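## Task

Take the cardboard box that is on the desk and set it down on the coffee table. It must stay there on its own once the robot lets go. Nothing standing on the floor may be left toppled, and the robot must not fall or be left leaning.

## Robot and tools

ROBOT. TidyBot++ is a four-caster mobile base (0.54 m long, 0.50 m wide, 0.38 m tall) with a single seven-joint arm and a two-finger gripper. The shoulder sits 0.12 m ahead of the base centre, 0.68 m up. There are two cameras: base_camera (fixed on the base, looking forward and down) and wrist_camera (on the hand, looking along it). At the start the arm is folded with the hand down; folded, the hand reaches up to 0.08 m past the base front and the elbow up to 1.15 m high.

FRAMES. Base frame: origin on the floor below the base centre, x forward, y left, z up. hand_pose is reported in it, as the point between the finger pads; its z axis runs out along the fingers and the fingers close along its y axis. Odometry frame is the base frame where the scene began. Heading is positive to the left, in -3.142 to 3.142. base_tilt is in degrees, positive when leaning forward or right.

execute_actions. Argument "actions": a list holding one action, or empty (then it only reports state and images). An action may contain:
- "base": exactly one relative move from the current position, not a pose: {"translate_m": d} straight ahead, forward positive, -2 to 2 m; {"strafe_m": d} sideways, left positive, -2 to 2 m; {"rotate_rad": d} turn in place, counter-clockwise from above positive, -6.3 to 6.3 rad. Moves needing more than 8.667 s at their top speed are refused.
- "joints": absolute targets by name, in radians: joint_1_rad (any angle; whole arm about vertical, positive is clockwise from above, opposite to rotate_rad), joint_2_rad shoulder -2.249 to 2.249, joint_3_rad any angle, joint_4_rad elbow -2.579 to 2.579, joint_5_rad any angle, joint_6_rad wrist -2.099 to 2.099, joint_7_rad any angle (hand down: positive is counter-clockwise from above; at 1.57 fingers open toward robot left/right). gripper_pos 0 (open, about 85 mm gap) to 1 (closed); gap is roughly 85 x (1 - gripper_pos) mm. Continuous joints take the short way; for big turns send steps below half a turn. Done tolerances: ±0.039 for joints 1-4, ±0.056 for 5-7, ±0.03 for the gripper.
- "speeds": optional caps for this action only: translate_m and strafe_m 0.05 to 0.5 m/s, rotate_rad 0.1 to 1.57 rad/s (maximum is the default).
Base and joint motions begin together. Unknown keys or out-of-range values reject the whole call. "cameras" picks images: ["base_camera"], ["wrist_camera"], ["all"] or null (all), [] (none). No action exceeds 15 s.

wait: {"seconds": 0 to 10}; nothing new is commanded, returns state and images.
zoom_image: {"camera": "base_camera" or "wrist_camera", "region": [x0, y0, x1, y1]} in pixels from the top-left of that camera's latest full image, at most 504 by 504. base_camera is 644x364, wrist_camera 644x476 (fisheye).
read_manual: licence texts only.
finished_scene: {"scene": 1 or 2}; ends that scene for good and reports success, then the next scene's task appears. The goal must hold without the robot.

ARM GEOMETRY. Upper arm 0.42 m, forearm 0.31 m, hand 0.31 m to the hand point. With joint_1_rad 0, joint_3_rad 3.14, joint_5_rad 0 the arm moves in the base's x-z plane; segment tilts from vertical (forward positive) are joint_2, joint_2 - joint_4, and joint_2 - joint_4 - joint_6. Sum length x sin for reach ahead of the shoulder, length x cos for height above it. A downward hand reaches about 0.94 m high at most, only near the base. Closed fingertips sit about 20 mm beyond the hand point. Arm joints move up to 1.39 rad/s (1.22 for joints 5-7).

RESULT LINES. base_status / joint_status: "done"; "off_target" (stopped short, may still push); "contact_stop" or "time_out" (target dropped, holds in place); "not_followed" with "joint command not followed" and a "cause:" line means a self-collision check refused the arm targets (the gripper still moves), and they may be retried later. For the gripper at 1, "done" means it closed on nothing; "off_target" means it is holding something. Base "done" only means wheels turned; slip or a block can leave it short. on_its_own lists uncommanded motion. motor_effort is percent of maximum, with peak in brackets; readings have bias and noise. "ARM HIT" flags a hard hit on the base or arm itself. Motor temperatures list one value per arm joint; MOTOR HOT from 60 °C, and at 75 °C an OVER-TEMPERATURE FAULT lets the arm sink (status "limit_stop_at_motor_heat"; resend targets). Torque faults (joints 1-4 at 104.5 N m, 5-7 at 51.3) freeze the arm and gripper for 10 s and skip the rest of the call.

CAUTIONS. Omitted joints may keep pushing toward old targets. Friction and load make joints stop off target and the arm sag: correct by sending last command + (wanted - read); when carrying something never send the read angle itself. hand_pose and odometry can be a centimetre or more off, so check with images, especially near the floor. The robot can tip if the raised arm snags above about 0.8 m while the base drives, or if the hand is pushed or pulled sideways; retract the arm or back off to recover. A blocked base pushes hard until it times out. Avoid drops, slams, knocking floor objects over, and hard pushes. Loose objects may occasionally be nudged by something. Shorter robot motion is better.

Each tool is called after "Emit:" as name([rows], argument=value, ...), one row to a line, values as JSON.

## Session

Emit:
execute_actions(actions=[])

Scene clock: 0.00 s.
Motor temperatures (°C, as the motors report them): [28 29 27 27 31 37 33]
base_odometry: x=+0.000 y=+0.000 heading=+0.000 (m, m, rad; odometry frame)
base_tilt: forward=-0.1 right=+0.3 (deg)
base_status: not commanded
joint_positions: joint_1_rad=-0.011 joint_2_rad=-0.328 joint_3_rad=+3.088 joint_4_rad=-2.494 joint_5_rad=-0.052 joint_6_rad=-0.874 joint_7_rad=+1.564 gripper_pos=+0.000
joint_status: not commanded
motor_effort: joint_1_rad=+1 joint_2_rad=-3 joint_3_rad=-1 joint_4_rad=+15 joint_5_rad=-1 joint_6_rad=+3 joint_7_rad=+1 (%)
hand_pose: x=+0.2740 y=+0.0217 z=+0.5941 quat_wxyz=(-0.014, +0.999, +0.012, +0.050) (m; base frame)
pictures: base_camera, wrist_camera
Images, in order (width x height): base_camera 644x364, wrist_camera 644x476.

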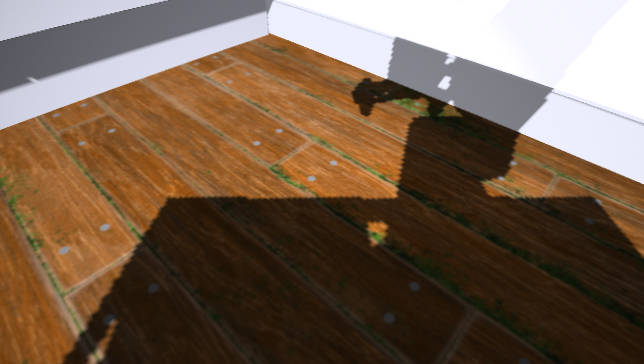

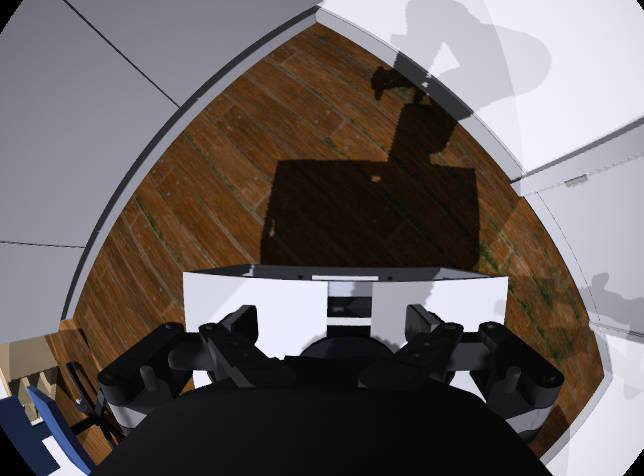

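Turning the arm to look behind, with the hand raised.

Emit:
execute_actions([
  {"joints":{"joint_1_rad":-2.4,"joint_6_rad":0.2}},
])

Scene clock: 5.30 s.
Motor temperatures (°C, as the motors report them): [28 29 27 27 31 37 33]
base_odometry: x=+0.000 y=+0.000 heading=+0.000 (m, m, rad; odometry frame)
base_tilt: forward=-0.1 right=+0.3 (deg)
base_status: not commanded
joint_positions: joint_1_rad=-2.391 joint_2_rad=-0.328 joint_3_rad=+3.088 joint_4_rad=-2.494 joint_5_rad=-0.052 joint_6_rad=+0.160 joint_7_rad=+1.564 gripper_pos=+0.000
joint_status: all done
motor_effort: joint_1_rad=+1(0) joint_2_rad=-8(8) joint_3_rad=-1(1) joint_4_rad=+20(20) joint_5_rad=+0(1) joint_6_rad=+10(10) joint_7_rad=+0(1) (%)
hand_pose: x=-0.1921 y=+0.2618 z=+0.7723 quat_wxyz=(-0.507, +0.310, +0.784, +0.180) (m; base frame)
pictures: base_camera, wrist_camera
camera_calibration (this result's frames):
wrist_camera: T_world_to_cam=[[0.6519, 0.757461, -0.0357686, -0.0414111], [0.308244, -0.307793, -0.900139, 0.889082], [-0.692829, 0.575775, -0.434132, 0.187385], [0, 0, 0, 1]] pos_world=[-0.117232, 0.197129, 0.880165]
Images, in order (width x height): base_camera 644x364, wrist_camera 644x476.

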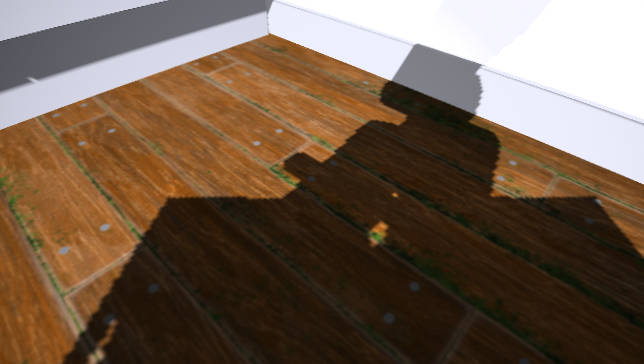

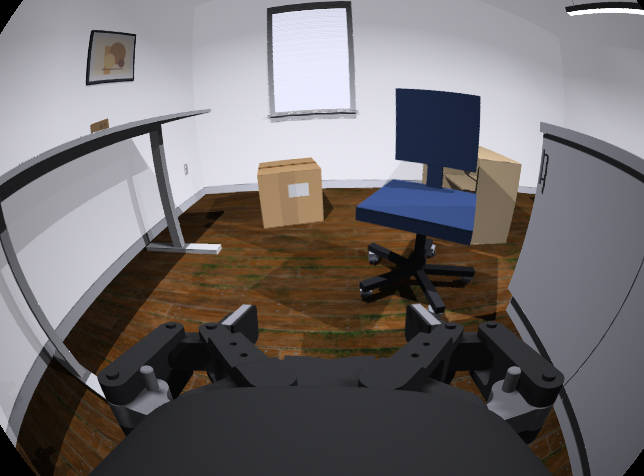

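Emit:
execute_actions([
  {"base":{"rotate_rad":2.4},"joints":{"joint_1_rad":-0.9,"joint_2_rad":-0.2,"joint_4_rad":-0.9,"joint_6_rad":-1.3}},
])

Scene clock: 12.53 s.
Motor temperatures (°C, as the motors report them): [28 29 27 27 31 37 33]
base_odometry: x=+0.000 y=+0.000 heading=+2.399 (m, m, rad; odometry frame)
base_tilt: forward=-0.1 right=+0.3 (deg)
base_status: done
joint_positions: joint_1_rad=-0.912 joint_2_rad=-0.217 joint_3_rad=+3.088 joint_4_rad=-0.912 joint_5_rad=-0.052 joint_6_rad=-1.259 joint_7_rad=+1.564 gripper_pos=+0.000
joint_status: all done
motor_effort: joint_1_rad=+1(0) joint_2_rad=-9(14) joint_3_rad=-1(2) joint_4_rad=+17(24) joint_5_rad=-1(1) joint_6_rad=+9(10) joint_7_rad=+0(0) (%)
hand_pose: x=+0.3277 y=+0.3404 z=+1.2174 quat_wxyz=(-0.278, +0.731, +0.391, +0.485) (m; base frame)
pictures: base_camera, wrist_camera
camera_calibration (this result's frames):
wrist_camera: T_world_to_cam=[[0.853107, -0.520827, -0.0307671, -0.0607502], [-0.225801, -0.315411, -0.921699, 1.35762], [0.470342, 0.793256, -0.386683, 0.182522], [0, 0, 0, 1]] pos_world=[0.27253, 0.251781, 1.32002]
Images, in order (width x height): base_camera 644x364, wrist_camera 644x476.

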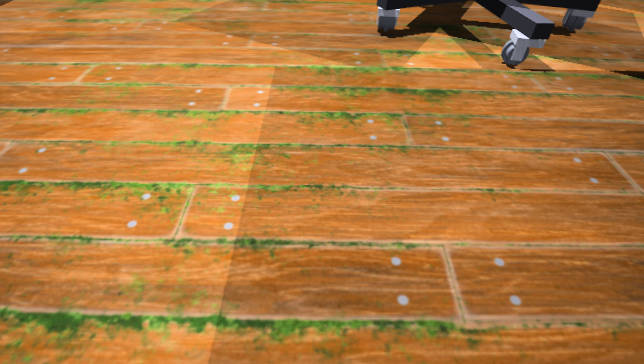

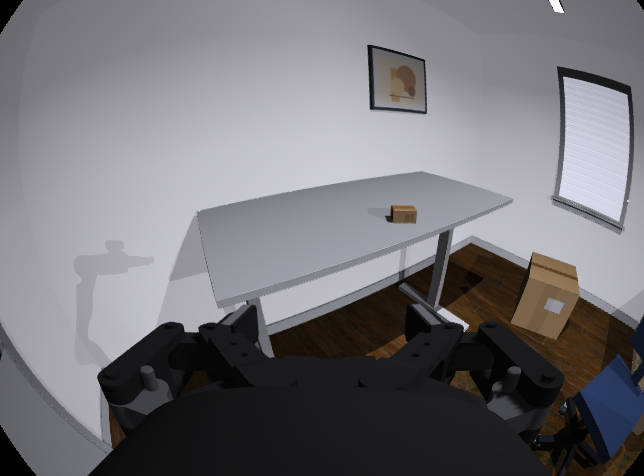

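Emit:
execute_actions([
  {"base":{"strafe_m":0.2},"joints":{"joint_1_rad":-1.57,"joint_3_rad":3.16,"joint_5_rad":0.02}},
], cameras=[])

Emit:
execute_actions([
  {"base":{"translate_m":0.7}},
])

Scene clock: 21.43 s.
Motor temperatures (°C, as the motors report them): [28 29 27 27 31 37 33]
base_odometry: x=-0.135 y=-0.148 heading=+2.401 (m, m, rad; odometry frame)
base_tilt: forward=-0.1 right=+0.3 (deg)
base_status: done
joint_positions: joint_1_rad=-1.560 joint_2_rad=-0.194 joint_3_rad=+3.141 joint_4_rad=-0.911 joint_5_rad=-0.001 joint_6_rad=-1.261 joint_7_rad=+1.564 gripper_pos=+0.000
joint_status: all done
motor_effort: joint_1_rad=+0(0) joint_2_rad=-10(14) joint_3_rad=-1(0) joint_4_rad=+18(19) joint_5_rad=+0(1) joint_6_rad=+9(10) joint_7_rad=+0(1) (%)
hand_pose: x=+0.1215 y=+0.4114 z=+1.2084 quat_wxyz=(-0.388, +0.596, +0.586, +0.389) (m; base frame)
pictures: none
No camera images: the call's "cameras" was empty. Leave "cameras" out to get every camera's image.

Scene clock: 24.20 s.
Motor temperatures (°C, as the motors report them): [28 29 27 27 31 37 33]
base_odometry: x=-0.652 y=+0.325 heading=+2.401 (m, m, rad; odometry frame)
base_tilt: forward=-0.1 right=+0.3 (deg)
base_status: done
joint_positions: joint_1_rad=-1.562 joint_2_rad=-0.194 joint_3_rad=+3.150 joint_4_rad=-0.911 joint_5_rad=+0.004 joint_6_rad=-1.261 joint_7_rad=+1.564 gripper_pos=+0.000
joint_status: not commanded
motor_effort: joint_1_rad=+0(1) joint_2_rad=-10(12) joint_3_rad=-1(1) joint_4_rad=+17(18) joint_5_rad=-1(0) joint_6_rad=+10(9) joint_7_rad=+1(0) (%)
hand_pose: x=+0.1265 y=+0.4113 z=+1.2084 quat_wxyz=(-0.386, +0.598, +0.583, +0.391) (m; base frame)
pictures: base_camera, wrist_camera
camera_calibration (this result's frames):
wrist_camera: T_world_to_cam=[[0.999961, -0.000433145, -0.00883994, -0.111561], [-0.00824522, -0.408626, -0.912665, 1.32619], [-0.00321691, 0.912702, -0.408614, 0.254728], [0, 0, 0, 1]] pos_world=[0.123311, 0.309376, 1.31346]
Images, in order (width x height): base_camera 644x364, wrist_camera 644x476.

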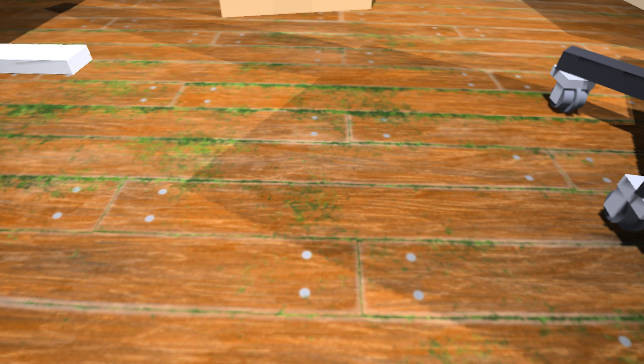

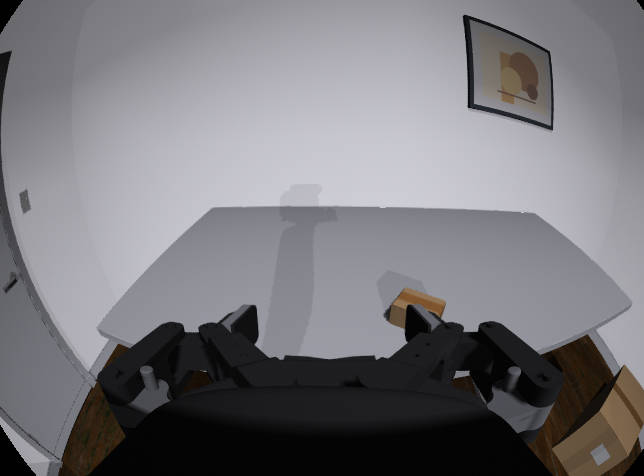

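Emit:
execute_actions([
  {"base":{"strafe_m":0.2},"joints":{"joint_1_rad":-2.25}},
], cameras=[])

Emit:
execute_actions([
  {"base":{"translate_m":0.58}},
])

Scene clock: 39.40 s.
Motor temperatures (°C, as the motors report them): [28 29 27 27 31 37 33]
base_odometry: x=-0.787 y=+0.177 heading=+2.401 (m, m, rad; odometry frame)
base_tilt: forward=-0.1 right=+0.2 (deg)
base_status: done
joint_positions: joint_1_rad=-2.241 joint_2_rad=-0.190 joint_3_rad=+3.150 joint_4_rad=-0.910 joint_5_rad=+0.004 joint_6_rad=-1.262 joint_7_rad=+1.564 gripper_pos=+0.000
joint_status: all done
motor_effort: joint_1_rad=+1(2) joint_2_rad=-10(15) joint_3_rad=-1(0) joint_4_rad=+17(18) joint_5_rad=-1(0) joint_6_rad=+9(9) joint_7_rad=+0(0) (%)
hand_pose: x=-0.1345 y=+0.3262 z=+1.2071 quat_wxyz=(-0.493, +0.370, +0.750, +0.240) (m; base frame)
pictures: none
No camera images: the call's "cameras" was empty. Leave "cameras" out to get every camera's image.

Scene clock: 41.83 s.
Motor temperatures (°C, as the motors report them): [28 29 27 27 31 37 33]
base_odometry: x=-1.215 y=+0.568 heading=+2.401 (m, m, rad; odometry frame)
base_tilt: forward=-0.1 right=+0.3 (deg)
base_status: done
joint_positions: joint_1_rad=-2.243 joint_2_rad=-0.197 joint_3_rad=+3.150 joint_4_rad=-0.910 joint_5_rad=+0.004 joint_6_rad=-1.262 joint_7_rad=+1.564 gripper_pos=+0.000
joint_status: not commanded
motor_effort: joint_1_rad=+0(1) joint_2_rad=-10(14) joint_3_rad=-1(1) joint_4_rad=+17(18) joint_5_rad=+0(1) joint_6_rad=+9(9) joint_7_rad=+0(1) (%)
hand_pose: x=-0.1325 y=+0.3233 z=+1.2097 quat_wxyz=(-0.495, +0.369, +0.749, +0.241) (m; base frame)
pictures: base_camera, wrist_camera
camera_calibration (this result's frames):
wrist_camera: T_world_to_cam=[[0.778217, 0.62794, -0.00838329, -0.0857484], [0.249188, -0.321022, -0.913701, 1.29629], [-0.576441, 0.708969, -0.4063, 0.321863], [0, 0, 0, 1]] pos_world=[-0.0707559, 0.241793, 1.31448]
Images, in order (width x height): base_camera 644x364, wrist_camera 644x476.

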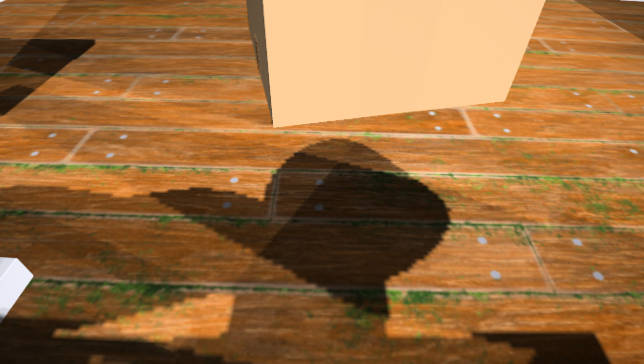

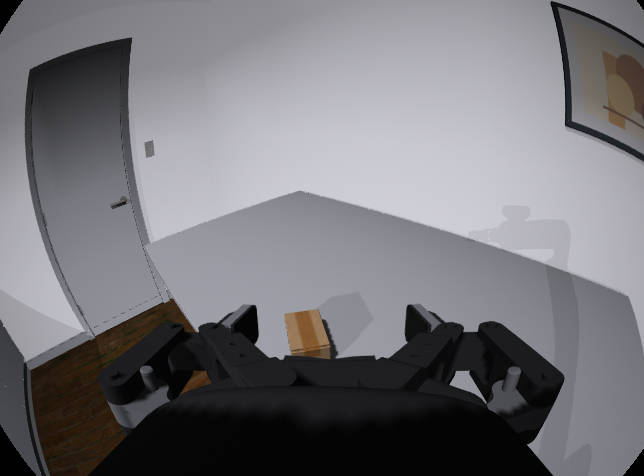

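Emit:
execute_actions([
  {"joints":{"joint_1_rad":-2.33,"joint_2_rad":0.40,"joint_4_rad":-0.40,"joint_6_rad":-1.47}},
], cameras=["wrist_camera"])

Scene clock: 50.83 s.
Motor temperatures (°C, as the motors report them): [28 29 27 27 31 37 33]
base_odometry: x=-1.215 y=+0.568 heading=+2.401 (m, m, rad; odometry frame)
base_tilt: forward=-0.1 right=+0.2 (deg)
base_status: not commanded
joint_positions: joint_1_rad=-2.319 joint_2_rad=+0.405 joint_3_rad=+3.150 joint_4_rad=-0.414 joint_5_rad=+0.004 joint_6_rad=-1.429 joint_7_rad=+1.564 gripper_pos=+0.000
joint_status: all done
motor_effort: joint_1_rad=+0(1) joint_2_rad=-34(38) joint_3_rad=-2(2) joint_4_rad=+18(19) joint_5_rad=+0(0) joint_6_rad=+9(10) joint_7_rad=+0(0) (%)
hand_pose: x=-0.3124 y=+0.4704 z=+1.0877 quat_wxyz=(-0.394, +0.367, +0.824, +0.176) (m; base frame)
pictures: wrist_camera
camera_calibration (this result's frames):
wrist_camera: T_world_to_cam=[[0.729796, 0.683622, -0.00761069, -0.0812855], [0.431814, -0.469553, -0.770102, 1.24766], [-0.530032, 0.558731, -0.637876, 0.401288], [0, 0, 0, 1]] pos_world=[-0.26674, 0.417201, 1.21618]
Images, in order (width x height): wrist_camera 644x476.

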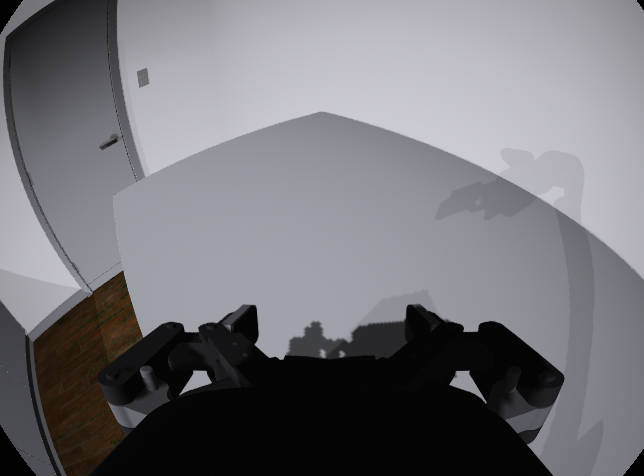

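Emit:
execute_actions([
  {"joints":{"joint_2_rad":0.20,"joint_4_rad":-0.99,"joint_6_rad":-1.09}},
], cameras=["wrist_camera"])

Scene clock: 57.33 s.
Motor temperatures (°C, as the motors report them): [28 29 27 27 31 37 33]
base_odometry: x=-1.215 y=+0.568 heading=+2.401 (m, m, rad; odometry frame)
base_tilt: forward=-0.1 right=+0.3 (deg)
base_status: not commanded
joint_positions: joint_1_rad=-2.319 joint_2_rad=+0.216 joint_3_rad=+3.150 joint_4_rad=-0.977 joint_5_rad=+0.004 joint_6_rad=-1.131 joint_7_rad=+1.564 gripper_pos=+0.000
joint_status: all done
motor_effort: joint_1_rad=+0(0) joint_2_rad=-30(34) joint_3_rad=-1(1) joint_4_rad=+21(21) joint_5_rad=+0(0) joint_6_rad=+8(8) joint_7_rad=+1(0) (%)
hand_pose: x=-0.2922 y=+0.4498 z=+0.9958 quat_wxyz=(-0.363, +0.373, +0.838, +0.162) (m; base frame)
pictures: wrist_camera
camera_calibration (this result's frames):
wrist_camera: T_world_to_cam=[[0.729967, 0.683417, -0.00949066, -0.0806209], [0.469478, -0.511451, -0.719728, 1.13812], [-0.496728, 0.520922, -0.694191, 0.447724], [0, 0, 0, 1]] pos_world=[-0.253075, 0.403961, 1.12918]
Images, in order (width x height): wrist_camera 644x476.

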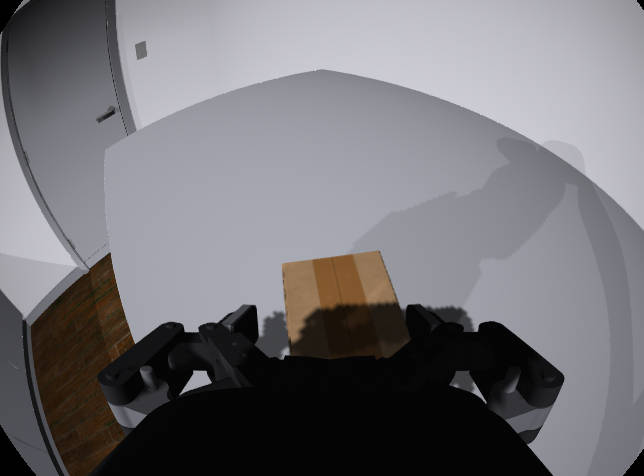

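Emit:
execute_actions([
  {"joints":{"joint_1_rad":-2.295,"joint_2_rad":0.19,"joint_4_rad":-1.10,"joint_6_rad":-0.97}},
], cameras=["wrist_camera"])

Scene clock: 65.73 s.
Motor temperatures (°C, as the motors report them): [28 29 27 27 31 37 33]
base_odometry: x=-1.215 y=+0.568 heading=+2.401 (m, m, rad; odometry frame)
base_tilt: forward=-0.1 right=+0.2 (deg)
base_status: not commanded
joint_positions: joint_1_rad=-2.303 joint_2_rad=+0.194 joint_3_rad=+3.150 joint_4_rad=-1.078 joint_5_rad=+0.004 joint_6_rad=-1.003 joint_7_rad=+1.564 gripper_pos=+0.000
joint_status: all done
motor_effort: joint_1_rad=+0(1) joint_2_rad=-29(31) joint_3_rad=-1(2) joint_4_rad=+20(22) joint_5_rad=-1(1) joint_6_rad=+6(8) joint_7_rad=+1(0) (%)
hand_pose: x=-0.2912 y=+0.4634 z=+0.9858 quat_wxyz=(-0.382, +0.375, +0.826, +0.174) (m; base frame)
pictures: wrist_camera
camera_calibration (this result's frames):
wrist_camera: T_world_to_cam=[[0.740059, 0.672486, -0.00871945, -0.0834667], [0.437384, -0.491101, -0.753336, 1.15176], [-0.51089, 0.553699, -0.657578, 0.378828], [0, 0, 0, 1]] pos_world=[-0.24845, 0.412002, 1.11604]
Images, in order (width x height): wrist_camera 644x476.

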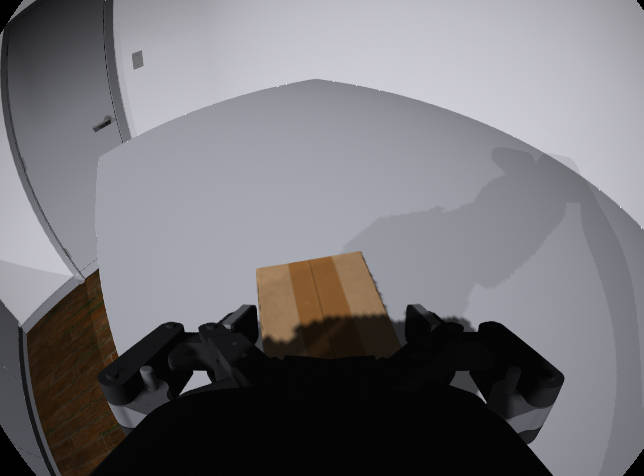

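Emit:
execute_actions([
  {"joints":{"joint_4_rad":-1.15}},
], cameras=["wrist_camera"])

Emit:
execute_actions([
  {"joints":{"gripper_pos":1}},
], cameras=["wrist_camera"])

Emit:
execute_actions([
  {"joints":{"joint_2_rad":-0.3}},
], cameras=["wrist_camera"])

Scene clock: 70.67 s.
Motor temperatures (°C, as the motors report them): [28 29 27 27 31 37 33]
base_odometry: x=-1.215 y=+0.568 heading=+2.401 (m, m, rad; odometry frame)
base_tilt: forward=-0.1 right=+0.3 (deg)
base_status: not commanded
joint_positions: joint_1_rad=-2.302 joint_2_rad=+0.174 joint_3_rad=+3.150 joint_4_rad=-1.110 joint_5_rad=+0.005 joint_6_rad=-0.988 joint_7_rad=+1.564 gripper_pos=+0.000
joint_status: joint_4_rad off_target (ended at -1.110, target -1.150)
motor_effort: joint_1_rad=+0(1) joint_2_rad=-24(29) joint_3_rad=-2(2) joint_4_rad=+16(19) joint_5_rad=-1(1) joint_6_rad=+5(7) joint_7_rad=-1(0) (%)
hand_pose: x=-0.2863 y=+0.4587 z=+0.9843 quat_wxyz=(-0.383, +0.375, +0.826, +0.175) (m; base frame)
pictures: wrist_camera
camera_calibration (this result's frames):
wrist_camera: T_world_to_cam=[[0.740559, 0.671939, -0.00842146, -0.0838722], [0.436012, -0.49, -0.754847, 1.14684], [-0.511337, 0.555337, -0.655847, 0.380302], [0, 0, 0, 1]] pos_world=[-0.243464, 0.407115, 1.11441]
Images, in order (width x height): wrist_camera 644x476.

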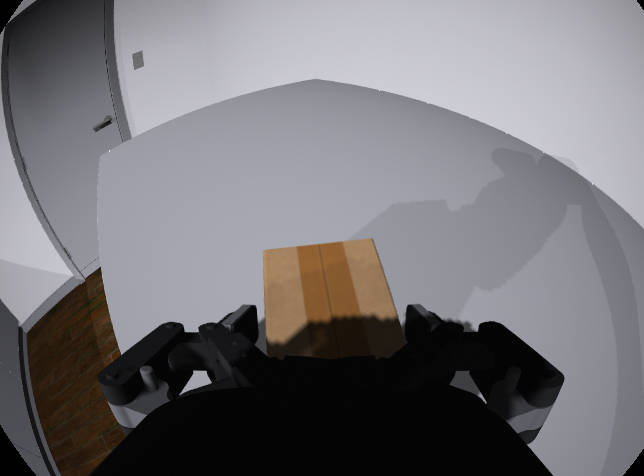

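Scene clock: 71.77 s.
Motor temperatures (°C, as the motors report them): [28 29 27 27 31 37 33]
base_odometry: x=-1.215 y=+0.568 heading=+2.401 (m, m, rad; odometry frame)
base_tilt: forward=-0.1 right=+0.3 (deg)
base_status: not commanded
joint_positions: joint_1_rad=-2.300 joint_2_rad=+0.165 joint_3_rad=+3.151 joint_4_rad=-1.113 joint_5_rad=+0.008 joint_6_rad=-0.979 joint_7_rad=+1.564 gripper_pos=+0.313
joint_status: gripper_pos off_target (ended at +0.313, target +1.000)
motor_effort: joint_1_rad=+0(1) joint_2_rad=-23(26) joint_3_rad=-2(3) joint_4_rad=+15(20) joint_5_rad=-1(2) joint_6_rad=+2(7) joint_7_rad=+0(1) (%)
hand_pose: x=-0.2839 y=+0.4595 z=+0.9902 quat_wxyz=(-0.388, +0.375, +0.822, +0.179) (m; base frame)
pictures: wrist_camera
camera_calibration (this result's frames):
wrist_camera: T_world_to_cam=[[0.742752, 0.669546, -0.00519944, -0.0876321], [0.428723, -0.481535, -0.764408, 1.15407], [-0.51431, 0.565537, -0.644711, 0.368394], [0, 0, 0, 1]] pos_world=[-0.240219, 0.406059, 1.11923]
Images, in order (width x height): wrist_camera 644x476.

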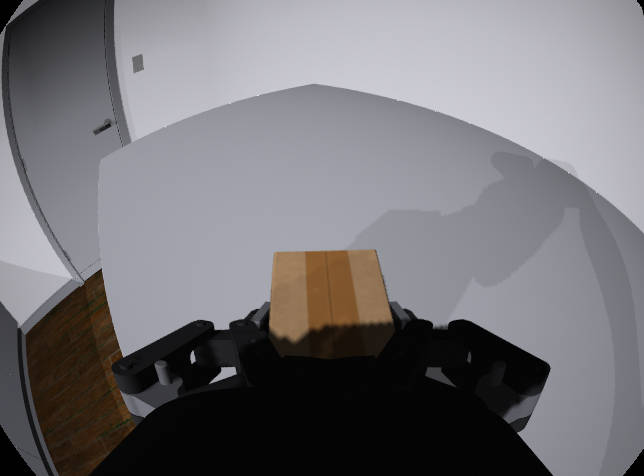

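Scene clock: 73.70 s.
Motor temperatures (°C, as the motors report them): [28 29 27 27 31 37 33]
base_odometry: x=-1.215 y=+0.568 heading=+2.401 (m, m, rad; odometry frame)
base_tilt: forward=-0.1 right=+0.3 (deg)
base_status: not commanded
joint_positions: joint_1_rad=-2.300 joint_2_rad=-0.302 joint_3_rad=+3.151 joint_4_rad=-1.154 joint_5_rad=+0.008 joint_6_rad=-0.979 joint_7_rad=+1.564 gripper_pos=+0.313
joint_status: all done
motor_effort: joint_1_rad=+0(1) joint_2_rad=-9(35) joint_3_rad=-1(1) joint_4_rad=+20(24) joint_5_rad=+0(1) joint_6_rad=+11(11) joint_7_rad=+0(0) (%)
hand_pose: x=-0.1514 y=+0.3113 z=+1.2103 quat_wxyz=(-0.555, +0.330, +0.721, +0.252) (m; base frame)
pictures: wrist_camera
camera_calibration (this result's frames):
wrist_camera: T_world_to_cam=[[0.741512, 0.670931, -0.00327502, -0.0885498], [0.179608, -0.203201, -0.962523, 1.3096], [-0.646452, 0.713134, -0.271181, 0.144251], [0, 0, 0, 1]] pos_world=[-0.0763016, 0.222651, 1.29934]
Images, in order (width x height): wrist_camera 644x476.

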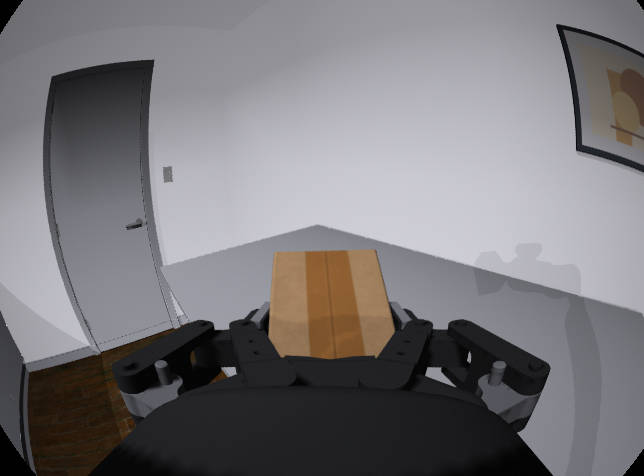

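Box is held. The coffee table may be the wooden piece behind the chair, so I'll look to the right.

Emit:
execute_actions([
  {"joints":{"joint_1_rad":0.8,"joint_6_rad":-1.4}},
])

Scene clock: 79.53 s.
Motor temperatures (°C, as the motors report them): [28 29 27 27 31 37 33]
base_odometry: x=-1.215 y=+0.568 heading=+2.401 (m, m, rad; odometry frame)
base_tilt: forward=-0.1 right=+0.3 (deg)
base_status: not commanded
joint_positions: joint_1_rad=+0.791 joint_2_rad=-0.302 joint_3_rad=+3.151 joint_4_rad=-1.154 joint_5_rad=+0.008 joint_6_rad=-1.363 joint_7_rad=+1.564 gripper_pos=+0.313
joint_status: all done
motor_effort: joint_1_rad=+0(1) joint_2_rad=-8(10) joint_3_rad=-1(0) joint_4_rad=+19(20) joint_5_rad=+0(1) joint_6_rad=+9(11) joint_7_rad=+0(0) (%)
hand_pose: x=+0.3687 y=-0.2599 z=+1.1036 quat_wxyz=(+0.175, +0.822, -0.352, +0.411) (m; base frame)
pictures: base_camera, wrist_camera
camera_calibration (this result's frames):
wrist_camera: T_world_to_cam=[[-0.709137, -0.704994, -0.0103607, 0.0936649], [-0.425483, 0.439608, -0.791018, 1.19826], [0.562218, -0.556532, -0.611706, 0.45901], [0, 0, 0, 1]] pos_world=[0.318197, -0.205278, 1.22959]
Images, in order (width x height): base_camera 644x364, wrist_camera 644x476.

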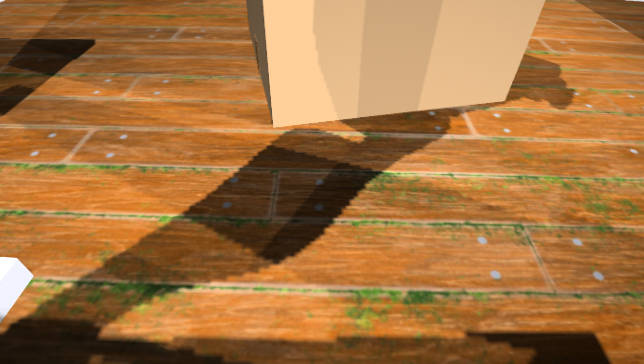

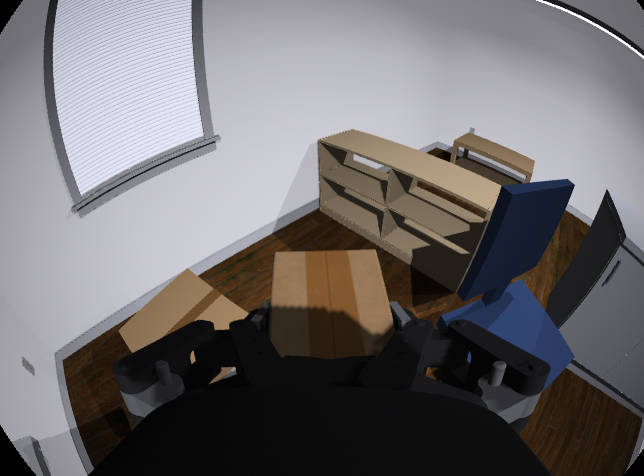

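Emit:
execute_actions([
  {"joints":{"joint_1_rad":1.4,"joint_2_rad":0.1,"joint_4_rad":-0.5,"joint_6_rad":-1.55}},
], cameras=["wrist_camera"])

Scene clock: 84.17 s.
Motor temperatures (°C, as the motors report them): [28 29 27 27 31 37 33]
base_odometry: x=-1.215 y=+0.568 heading=+2.401 (m, m, rad; odometry frame)
base_tilt: forward=-0.1 right=+0.3 (deg)
base_status: not commanded
joint_positions: joint_1_rad=+1.392 joint_2_rad=+0.097 joint_3_rad=+3.151 joint_4_rad=-0.520 joint_5_rad=+0.008 joint_6_rad=-1.513 joint_7_rad=+1.564 gripper_pos=+0.313
joint_status: all done
motor_effort: joint_1_rad=+1(1) joint_2_rad=-21(22) joint_3_rad=-1(1) joint_4_rad=+16(19) joint_5_rad=+0(0) joint_6_rad=+10(9) joint_7_rad=+1(1) (%)
hand_pose: x=+0.2005 y=-0.4800 z=+1.1918 quat_wxyz=(+0.314, +0.666, -0.567, +0.369) (m; base frame)
pictures: wrist_camera
camera_calibration (this result's frames):
wrist_camera: T_world_to_cam=[[-0.983742, -0.179457, -0.00676986, 0.123208], [-0.0917343, 0.534559, -0.840138, 1.33039], [0.154388, -0.825858, -0.542331, 0.354898], [0, 0, 0, 1]] pos_world=[0.188455, -0.395965, 1.31102]
Images, in order (width x height): wrist_camera 644x476.

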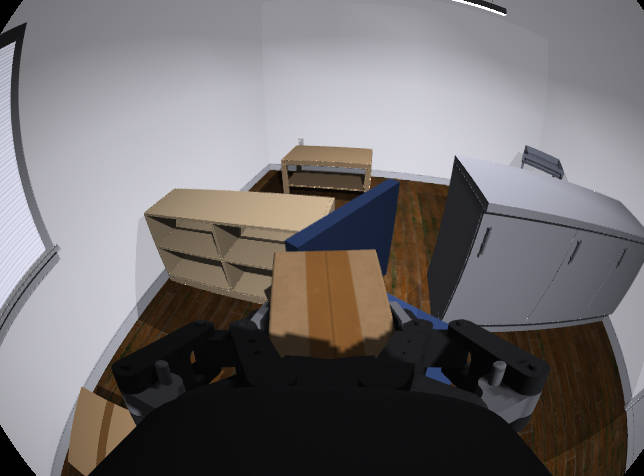

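Emit:
execute_actions([
  {"base":{"translate_m":-0.95},"joints":{"joint_1_rad":0,"joint_2_rad":-0.4,"joint_4_rad":-1.0,"joint_6_rad":-1.7}},
], cameras=[])

Emit:
execute_actions([
  {"base":{"strafe_m":-0.4}},
], cameras=["wrist_camera"])

Emit:
execute_actions([
  {"base":{"rotate_rad":-1.571},"joints":{"joint_1_rad":-1.2}},
])

Scene clock: 97.47 s.
Motor temperatures (°C, as the motors report them): [28 29 27 27 31 37 33]
base_odometry: x=-0.513 y=-0.072 heading=+2.402 (m, m, rad; odometry frame)
base_tilt: forward=-0.1 right=+0.3 (deg)
base_status: done
joint_positions: joint_1_rad=+0.010 joint_2_rad=-0.401 joint_3_rad=+3.151 joint_4_rad=-0.989 joint_5_rad=+0.008 joint_6_rad=-1.666 joint_7_rad=+1.564 gripper_pos=+0.313
joint_status: all done
motor_effort: joint_1_rad=+1(4) joint_2_rad=-1(23) joint_3_rad=-1(0) joint_4_rad=+16(17) joint_5_rad=-1(0) joint_6_rad=+9(10) joint_7_rad=+1(0) (%)
hand_pose: x=+0.3703 y=-0.0076 z=+1.1345 quat_wxyz=(+0.004, +0.903, -0.015, +0.430) (m; base frame)
pictures: none
No camera images: the call's "cameras" was empty. Leave "cameras" out to get every camera's image.

Scene clock: 99.60 s.
Motor temperatures (°C, as the motors report them): [28 29 27 27 31 37 33]
base_odometry: x=-0.243 y=+0.223 heading=+2.401 (m, m, rad; odometry frame)
base_tilt: forward=-0.1 right=+0.3 (deg)
base_status: done
joint_positions: joint_1_rad=+0.010 joint_2_rad=-0.401 joint_3_rad=+3.155 joint_4_rad=-0.989 joint_5_rad=+0.008 joint_6_rad=-1.666 joint_7_rad=+1.564 gripper_pos=+0.313
joint_status: not commanded
motor_effort: joint_1_rad=+0(0) joint_2_rad=+0(1) joint_3_rad=-1(2) joint_4_rad=+15(16) joint_5_rad=-1(1) joint_6_rad=+8(8) joint_7_rad=+0(1) (%)
hand_pose: x=+0.3703 y=-0.0092 z=+1.1343 quat_wxyz=(+0.004, +0.903, -0.016, +0.429) (m; base frame)
pictures: wrist_camera
camera_calibration (this result's frames):
wrist_camera: T_world_to_cam=[[-0.0133899, -0.999795, -0.0151575, 0.0169896], [-0.641694, 0.0202175, -0.766694, 1.16167], [0.766844, -0.000539501, -0.641833, 0.579945], [0, 0, 0, 1]] pos_world=[0.300939, -0.00618713, 1.26313]
Images, in order (width x height): wrist_camera 644x476.

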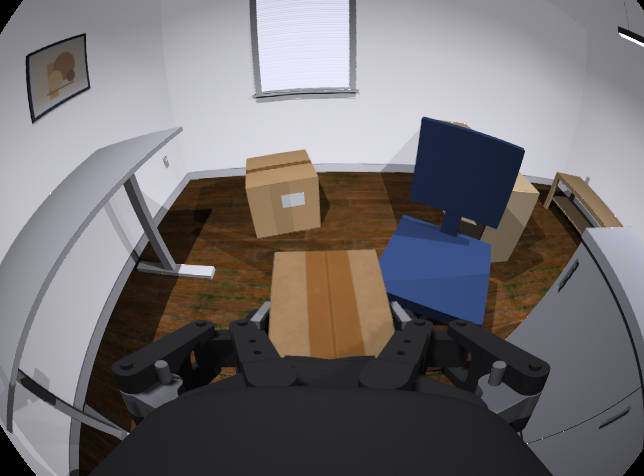

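Scene clock: 102.07 s.
Motor temperatures (°C, as the motors report them): [28 29 27 27 31 37 33]
base_odometry: x=-0.243 y=+0.223 heading=+0.831 (m, m, rad; odometry frame)
base_tilt: forward=-0.1 right=+0.3 (deg)
base_status: done
joint_positions: joint_1_rad=-1.190 joint_2_rad=-0.401 joint_3_rad=+3.155 joint_4_rad=-0.989 joint_5_rad=+0.008 joint_6_rad=-1.666 joint_7_rad=+1.564 gripper_pos=+0.313
joint_status: all done
motor_effort: joint_1_rad=+0(0) joint_2_rad=+0(2) joint_3_rad=-1(0) joint_4_rad=+15(16) joint_5_rad=+0(1) joint_6_rad=+9(9) joint_7_rad=+0(1) (%)
hand_pose: x=+0.2187 y=+0.2309 z=+1.1342 quat_wxyz=(-0.239, +0.755, +0.496, +0.357) (m; base frame)
pictures: base_camera, wrist_camera
camera_calibration (this result's frames):
wrist_camera: T_world_to_cam=[[0.926944, -0.374894, -0.0151653, -0.0949041], [-0.251559, -0.590988, -0.766454, 1.11495], [0.278376, 0.714274, -0.642121, 0.638336], [0, 0, 0, 1]] pos_world=[0.190749, 0.167396, 1.26301]
Images, in order (width x height): base_camera 644x364, wrist_camera 644x476.

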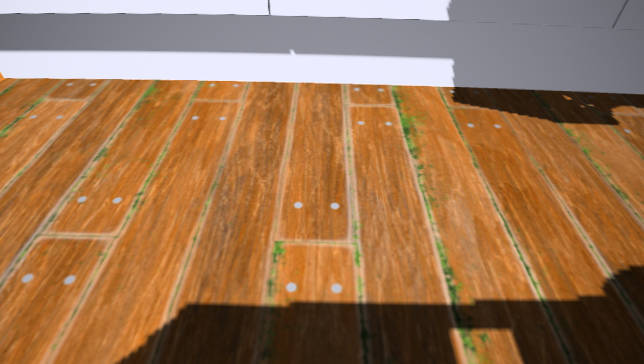

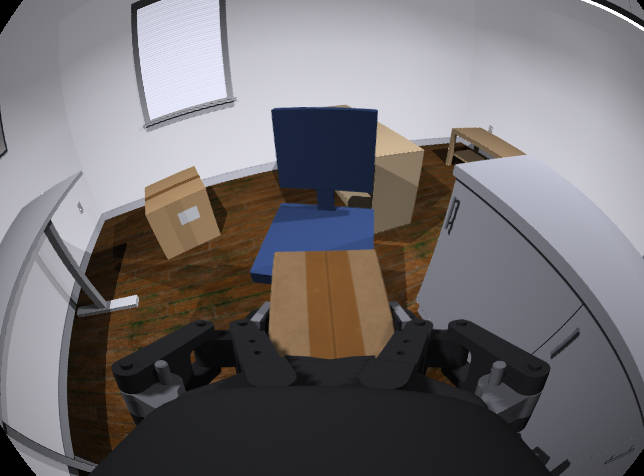

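Emit:
execute_actions([
  {"base":{"translate_m":0.55},"joints":{"joint_1_rad":-0.4,"joint_6_rad":-1.5}},
], cameras=[])

Emit:
execute_actions([
  {"base":{"strafe_m":0.75},"speeds":{"strafe_m":0.12}},
])

Scene clock: 108.57 s.
Motor temperatures (°C, as the motors report them): [28 29 27 27 31 37 33]
base_odometry: x=+0.128 y=+0.629 heading=+0.830 (m, m, rad; odometry frame)
base_tilt: forward=-0.1 right=+0.3 (deg)
base_status: done
joint_positions: joint_1_rad=-0.410 joint_2_rad=-0.394 joint_3_rad=+3.155 joint_4_rad=-0.993 joint_5_rad=+0.008 joint_6_rad=-1.544 joint_7_rad=+1.564 gripper_pos=+0.313
joint_status: all done
motor_effort: joint_1_rad=+1(0) joint_2_rad=-1(4) joint_3_rad=-1(1) joint_4_rad=+16(17) joint_5_rad=-1(1) joint_6_rad=+9(9) joint_7_rad=+0(0) (%)
hand_pose: x=+0.3763 y=+0.1039 z=+1.1616 quat_wxyz=(-0.095, +0.862, +0.167, +0.470) (m; base frame)
pictures: none
No camera images: the call's "cameras" was empty. Leave "cameras" out to get every camera's image.

Scene clock: 115.33 s.
Motor temperatures (°C, as the motors report them): [28 29 27 27 31 37 33]
base_odometry: x=-0.425 y=+1.135 heading=+0.830 (m, m, rad; odometry frame)
base_tilt: forward=-0.1 right=+0.3 (deg)
base_status: done
joint_positions: joint_1_rad=-0.410 joint_2_rad=-0.395 joint_3_rad=+3.156 joint_4_rad=-0.993 joint_5_rad=+0.009 joint_6_rad=-1.543 joint_7_rad=+1.564 gripper_pos=+0.313
joint_status: not commanded
motor_effort: joint_1_rad=+1(0) joint_2_rad=-1(3) joint_3_rad=-2(1) joint_4_rad=+16(17) joint_5_rad=-1(1) joint_6_rad=+9(10) joint_7_rad=+0(0) (%)
hand_pose: x=+0.3765 y=+0.1034 z=+1.1618 quat_wxyz=(-0.094, +0.862, +0.167, +0.470) (m; base frame)
pictures: base_camera, wrist_camera
camera_calibration (this result's frames):
wrist_camera: T_world_to_cam=[[0.395141, -0.918532, -0.0127234, -0.0349687], [-0.511431, -0.208464, -0.833655, 1.23678], [0.763087, 0.335919, -0.552138, 0.455332], [0, 0, 0, 1]] pos_world=[0.298888, 0.0727492, 1.28201]
Images, in order (width x height): base_camera 644x364, wrist_camera 644x476.

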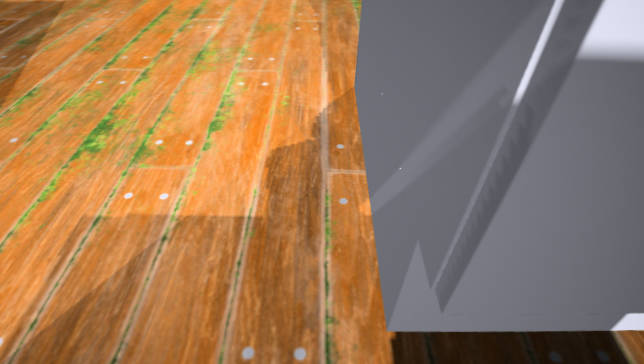

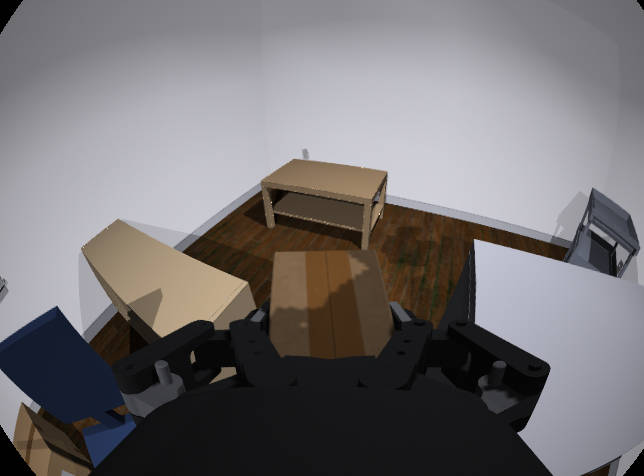

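Emit:
execute_actions([
  {"base":{"strafe_m":0.33},"speeds":{"strafe_m":0.12},"joints":{"joint_1_rad":-0.2,"joint_6_rad":-1.9}},
])

Scene clock: 121.33 s.
Motor temperatures (°C, as the motors report them): [28 29 27 27 31 37 33]
base_odometry: x=-0.668 y=+1.358 heading=+0.830 (m, m, rad; odometry frame)
base_tilt: forward=-0.1 right=+0.3 (deg)
base_status: done
joint_positions: joint_1_rad=-0.210 joint_2_rad=-0.395 joint_3_rad=+3.156 joint_4_rad=-0.993 joint_5_rad=+0.009 joint_6_rad=-1.870 joint_7_rad=+1.564 gripper_pos=+0.313
joint_status: all done
motor_effort: joint_1_rad=+0(1) joint_2_rad=+1(2) joint_3_rad=-1(0) joint_4_rad=+15(16) joint_5_rad=-1(0) joint_6_rad=+8(9) joint_7_rad=+0(0) (%)
hand_pose: x=+0.3251 y=+0.0375 z=+1.0866 quat_wxyz=(-0.032, +0.940, +0.086, +0.329) (m; base frame)
pictures: base_camera, wrist_camera
camera_calibration (this result's frames):
wrist_camera: T_world_to_cam=[[0.200431, -0.97955, -0.0175964, -0.00524772], [-0.776547, -0.147892, -0.612457, 0.977681], [0.597329, 0.13642, -0.790308, 0.795352], [0, 0, 0, 1]] pos_world=[0.28518, 0.0309487, 1.22727]
Images, in order (width x height): base_camera 644x364, wrist_camera 644x476.

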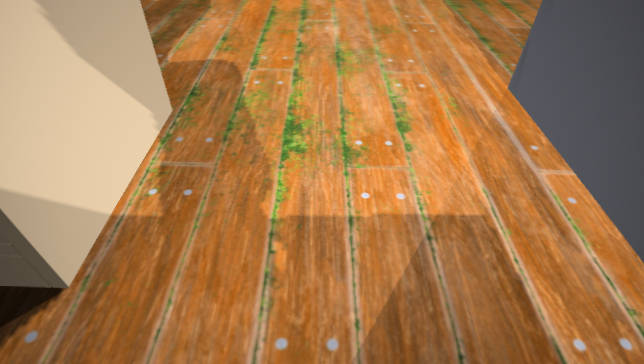

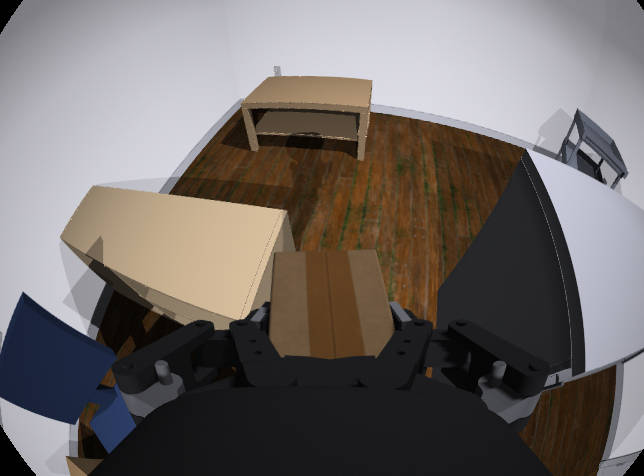

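Emit:
execute_actions([
  {"base":{"strafe_m":-0.05}},
], cameras=[])

Emit:
execute_actions([
  {"base":{"translate_m":1.35},"joints":{"joint_1_rad":0}},
], cameras=[])

Emit:
execute_actions([
  {"base":{"strafe_m":0.4},"joints":{"joint_2_rad":0.4,"joint_4_rad":-1.4,"joint_6_rad":-0.5}},
])

Scene clock: 126.73 s.
Motor temperatures (°C, as the motors report them): [28 29 27 27 31 37 33]
base_odometry: x=-0.631 y=+1.324 heading=+0.830 (m, m, rad; odometry frame)
base_tilt: forward=-0.1 right=+0.3 (deg)
base_status: done
joint_positions: joint_1_rad=-0.210 joint_2_rad=-0.395 joint_3_rad=+3.157 joint_4_rad=-0.993 joint_5_rad=+0.009 joint_6_rad=-1.870 joint_7_rad=+1.564 gripper_pos=+0.313
joint_status: not commanded
motor_effort: joint_1_rad=+1(1) joint_2_rad=+1(2) joint_3_rad=-1(1) joint_4_rad=+15(15) joint_5_rad=-1(2) joint_6_rad=+8(7) joint_7_rad=+0(1) (%)
hand_pose: x=+0.3252 y=+0.0371 z=+1.0866 quat_wxyz=(-0.032, +0.940, +0.086, +0.329) (m; base frame)
pictures: none
No camera images: the call's "cameras" was empty. Leave "cameras" out to get every camera's image.

Scene clock: 130.80 s.
Motor temperatures (°C, as the motors report them): [28 29 27 27 31 37 33]
base_odometry: x=+0.279 y=+2.321 heading=+0.830 (m, m, rad; odometry frame)
base_tilt: forward=-0.1 right=+0.2 (deg)
base_status: done
joint_positions: joint_1_rad=-0.010 joint_2_rad=-0.394 joint_3_rad=+3.157 joint_4_rad=-0.994 joint_5_rad=+0.009 joint_6_rad=-1.870 joint_7_rad=+1.564 gripper_pos=+0.313
joint_status: all done
motor_effort: joint_1_rad=+0(0) joint_2_rad=+1(5) joint_3_rad=-1(0) joint_4_rad=+15(15) joint_5_rad=-1(0) joint_6_rad=+8(9) joint_7_rad=+0(0) (%)
hand_pose: x=+0.3287 y=-0.0046 z=+1.0863 quat_wxyz=(+0.001, +0.944, -0.009, +0.330) (m; base frame)
pictures: none
No camera images: the call's "cameras" was empty. Leave "cameras" out to get every camera's image.

Scene clock: 133.10 s.
Motor temperatures (°C, as the motors report them): [28 29 27 27 31 37 33]
base_odometry: x=-0.016 y=+2.591 heading=+0.830 (m, m, rad; odometry frame)
base_tilt: forward=-0.1 right=+0.3 (deg)
base_status: done
joint_positions: joint_1_rad=-0.005 joint_2_rad=+0.411 joint_3_rad=+3.157 joint_4_rad=-1.396 joint_5_rad=+0.009 joint_6_rad=-0.543 joint_7_rad=+1.564 gripper_pos=+0.313
joint_status: all done
motor_effort: joint_1_rad=+0(3) joint_2_rad=-40(43) joint_3_rad=-1(1) joint_4_rad=+22(23) joint_5_rad=+0(1) joint_6_rad=+8(8) joint_7_rad=+1(0) (%)
hand_pose: x=+0.8144 y=-0.0054 z=+0.7756 quat_wxyz=(+0.007, +0.922, -0.003, +0.386) (m; base frame)
pictures: base_camera, wrist_camera
camera_calibration (this result's frames):
wrist_camera: T_world_to_cam=[[0.00807032, -0.999967, -0.00068727, -0.00745594], [-0.712033, -0.00526395, -0.702127, 1.17859], [0.7021, 0.00615575, -0.712052, 0.116415], [0, 0, 0, 1]] pos_world=[0.757517, -0.00196829, 0.910406]
Images, in order (width x height): base_camera 644x364, wrist_camera 644x476.

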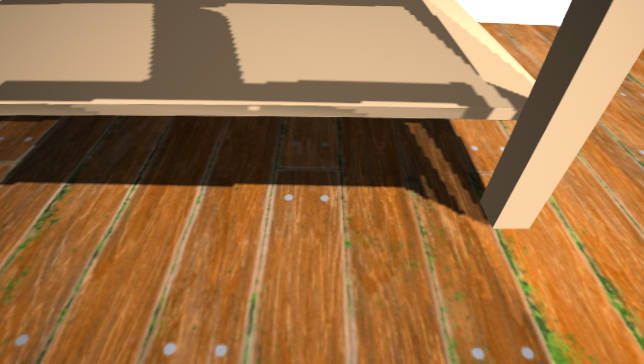

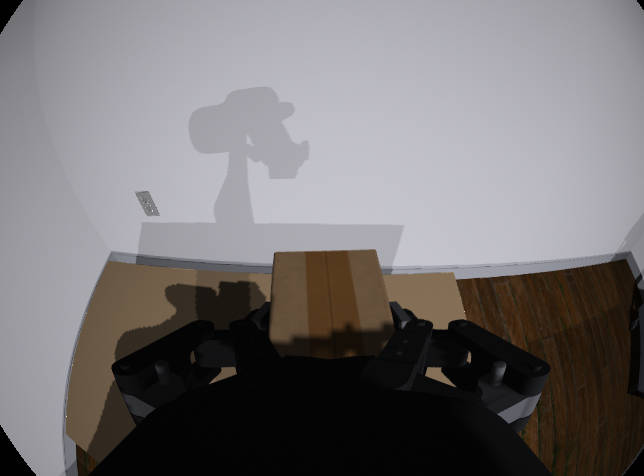

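Emit:
execute_actions([
  {"joints":{"joint_2_rad":0.65,"joint_4_rad":-2.08,"joint_6_rad":0.51}},
], cameras=["wrist_camera"])

Scene clock: 140.10 s.
Motor temperatures (°C, as the motors report them): [28 29 27 27 31 37 33]
base_odometry: x=-0.016 y=+2.591 heading=+0.830 (m, m, rad; odometry frame)
base_tilt: forward=-0.1 right=+0.2 (deg)
base_status: not commanded
joint_positions: joint_1_rad=-0.005 joint_2_rad=+0.643 joint_3_rad=+3.157 joint_4_rad=-2.069 joint_5_rad=+0.009 joint_6_rad=+0.467 joint_7_rad=+1.564 gripper_pos=+0.313
joint_status: all done
motor_effort: joint_1_rad=+0(0) joint_2_rad=-38(43) joint_3_rad=-2(2) joint_4_rad=+13(22) joint_5_rad=+0(1) joint_6_rad=+10(9) joint_7_rad=+1(0) (%)
hand_pose: x=+0.7455 y=-0.0028 z=+0.5384 quat_wxyz=(+0.004, +0.901, +0.001, +0.433) (m; base frame)
pictures: wrist_camera
camera_calibration (this result's frames):
wrist_camera: T_world_to_cam=[[0.0177483, -0.999842, -0.00136516, -0.0112496], [-0.635039, -0.010218, -0.772412, 0.943475], [0.772276, 0.0145759, -0.63512, -0.0978331], [0, 0, 0, 1]] pos_world=[0.674898, -0.000181344, 0.666601]
Images, in order (width x height): wrist_camera 644x476.

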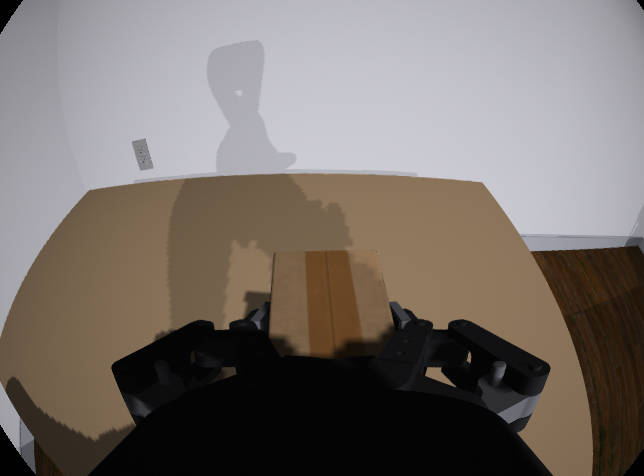

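Emit:
execute_actions([
  {"joints":{"joint_2_rad":0.71}},
], cameras=["wrist_camera"])

Scene clock: 143.47 s.
Motor temperatures (°C, as the motors report them): [28 29 27 27 31 37 33]
base_odometry: x=-0.016 y=+2.591 heading=+0.830 (m, m, rad; odometry frame)
base_tilt: forward=-0.1 right=+0.3 (deg)
base_status: not commanded
joint_positions: joint_1_rad=-0.005 joint_2_rad=+0.712 joint_3_rad=+3.157 joint_4_rad=-2.073 joint_5_rad=+0.009 joint_6_rad=+0.467 joint_7_rad=+1.564 gripper_pos=+0.313
joint_status: all done
motor_effort: joint_1_rad=+1(0) joint_2_rad=-39(41) joint_3_rad=-1(2) joint_4_rad=+11(13) joint_5_rad=-1(1) joint_6_rad=+8(9) joint_7_rad=+1(0) (%)
hand_pose: x=+0.7323 y=-0.0028 z=+0.4941 quat_wxyz=(+0.004, +0.916, +0.001, +0.400) (m; base frame)
pictures: wrist_camera
camera_calibration (this result's frames):
wrist_camera: T_world_to_cam=[[0.0175808, -0.999843, -0.00230937, -0.0105472], [-0.689626, -0.0104537, -0.72409, 0.916947], [0.723952, 0.0143227, -0.689701, -0.0533716], [0, 0, 0, 1]] pos_world=[0.671174, -0.000195639, 0.627118]
Images, in order (width x height): wrist_camera 644x476.

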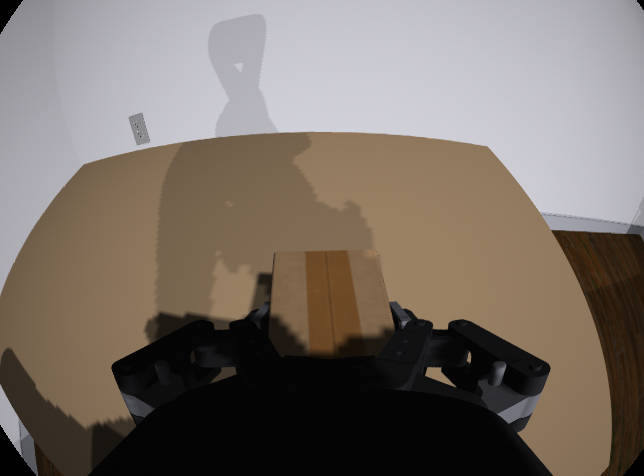

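Emit:
execute_actions([
  {"joints":{"joint_2_rad":0.78,"joint_6_rad":0.6}},
], cameras=["wrist_camera"])

Scene clock: 147.23 s.
Motor temperatures (°C, as the motors report them): [28 29 27 27 31 37 33]
base_odometry: x=-0.016 y=+2.591 heading=+0.830 (m, m, rad; odometry frame)
base_tilt: forward=-0.1 right=+0.3 (deg)
base_status: not commanded
joint_positions: joint_1_rad=-0.005 joint_2_rad=+0.757 joint_3_rad=+3.157 joint_4_rad=-2.073 joint_5_rad=+0.009 joint_6_rad=+0.568 joint_7_rad=+1.564 gripper_pos=+0.336
joint_status: all done
motor_effort: joint_1_rad=+1(1) joint_2_rad=-37(40) joint_3_rad=-2(2) joint_4_rad=+10(11) joint_5_rad=-1(1) joint_6_rad=+7(8) joint_7_rad=+1(0) (%)
hand_pose: x=+0.7445 y=-0.0025 z=+0.4902 quat_wxyz=(+0.004, +0.905, +0.001, +0.426) (m; base frame)
pictures: wrist_camera
camera_calibration (this result's frames):
wrist_camera: T_world_to_cam=[[0.0190114, -0.999818, -0.00135314, -0.0119754], [-0.64758, -0.0112825, -0.761914, 0.909779], [0.76176, 0.0153613, -0.647677, -0.113752], [0, 0, 0, 1]] pos_world=[0.676034, 0.0000387285, 0.619482]
Images, in order (width x height): wrist_camera 644x476.

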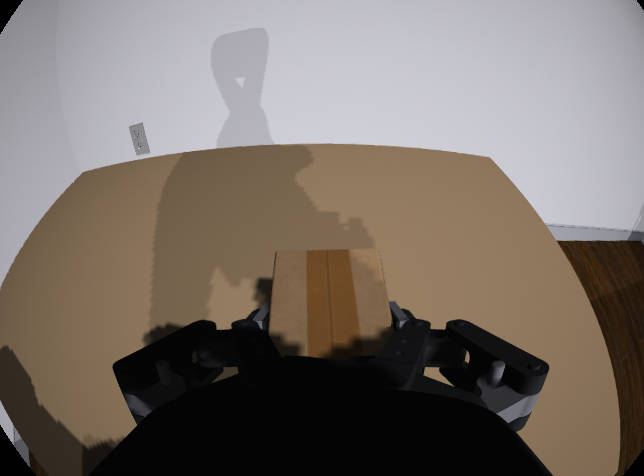

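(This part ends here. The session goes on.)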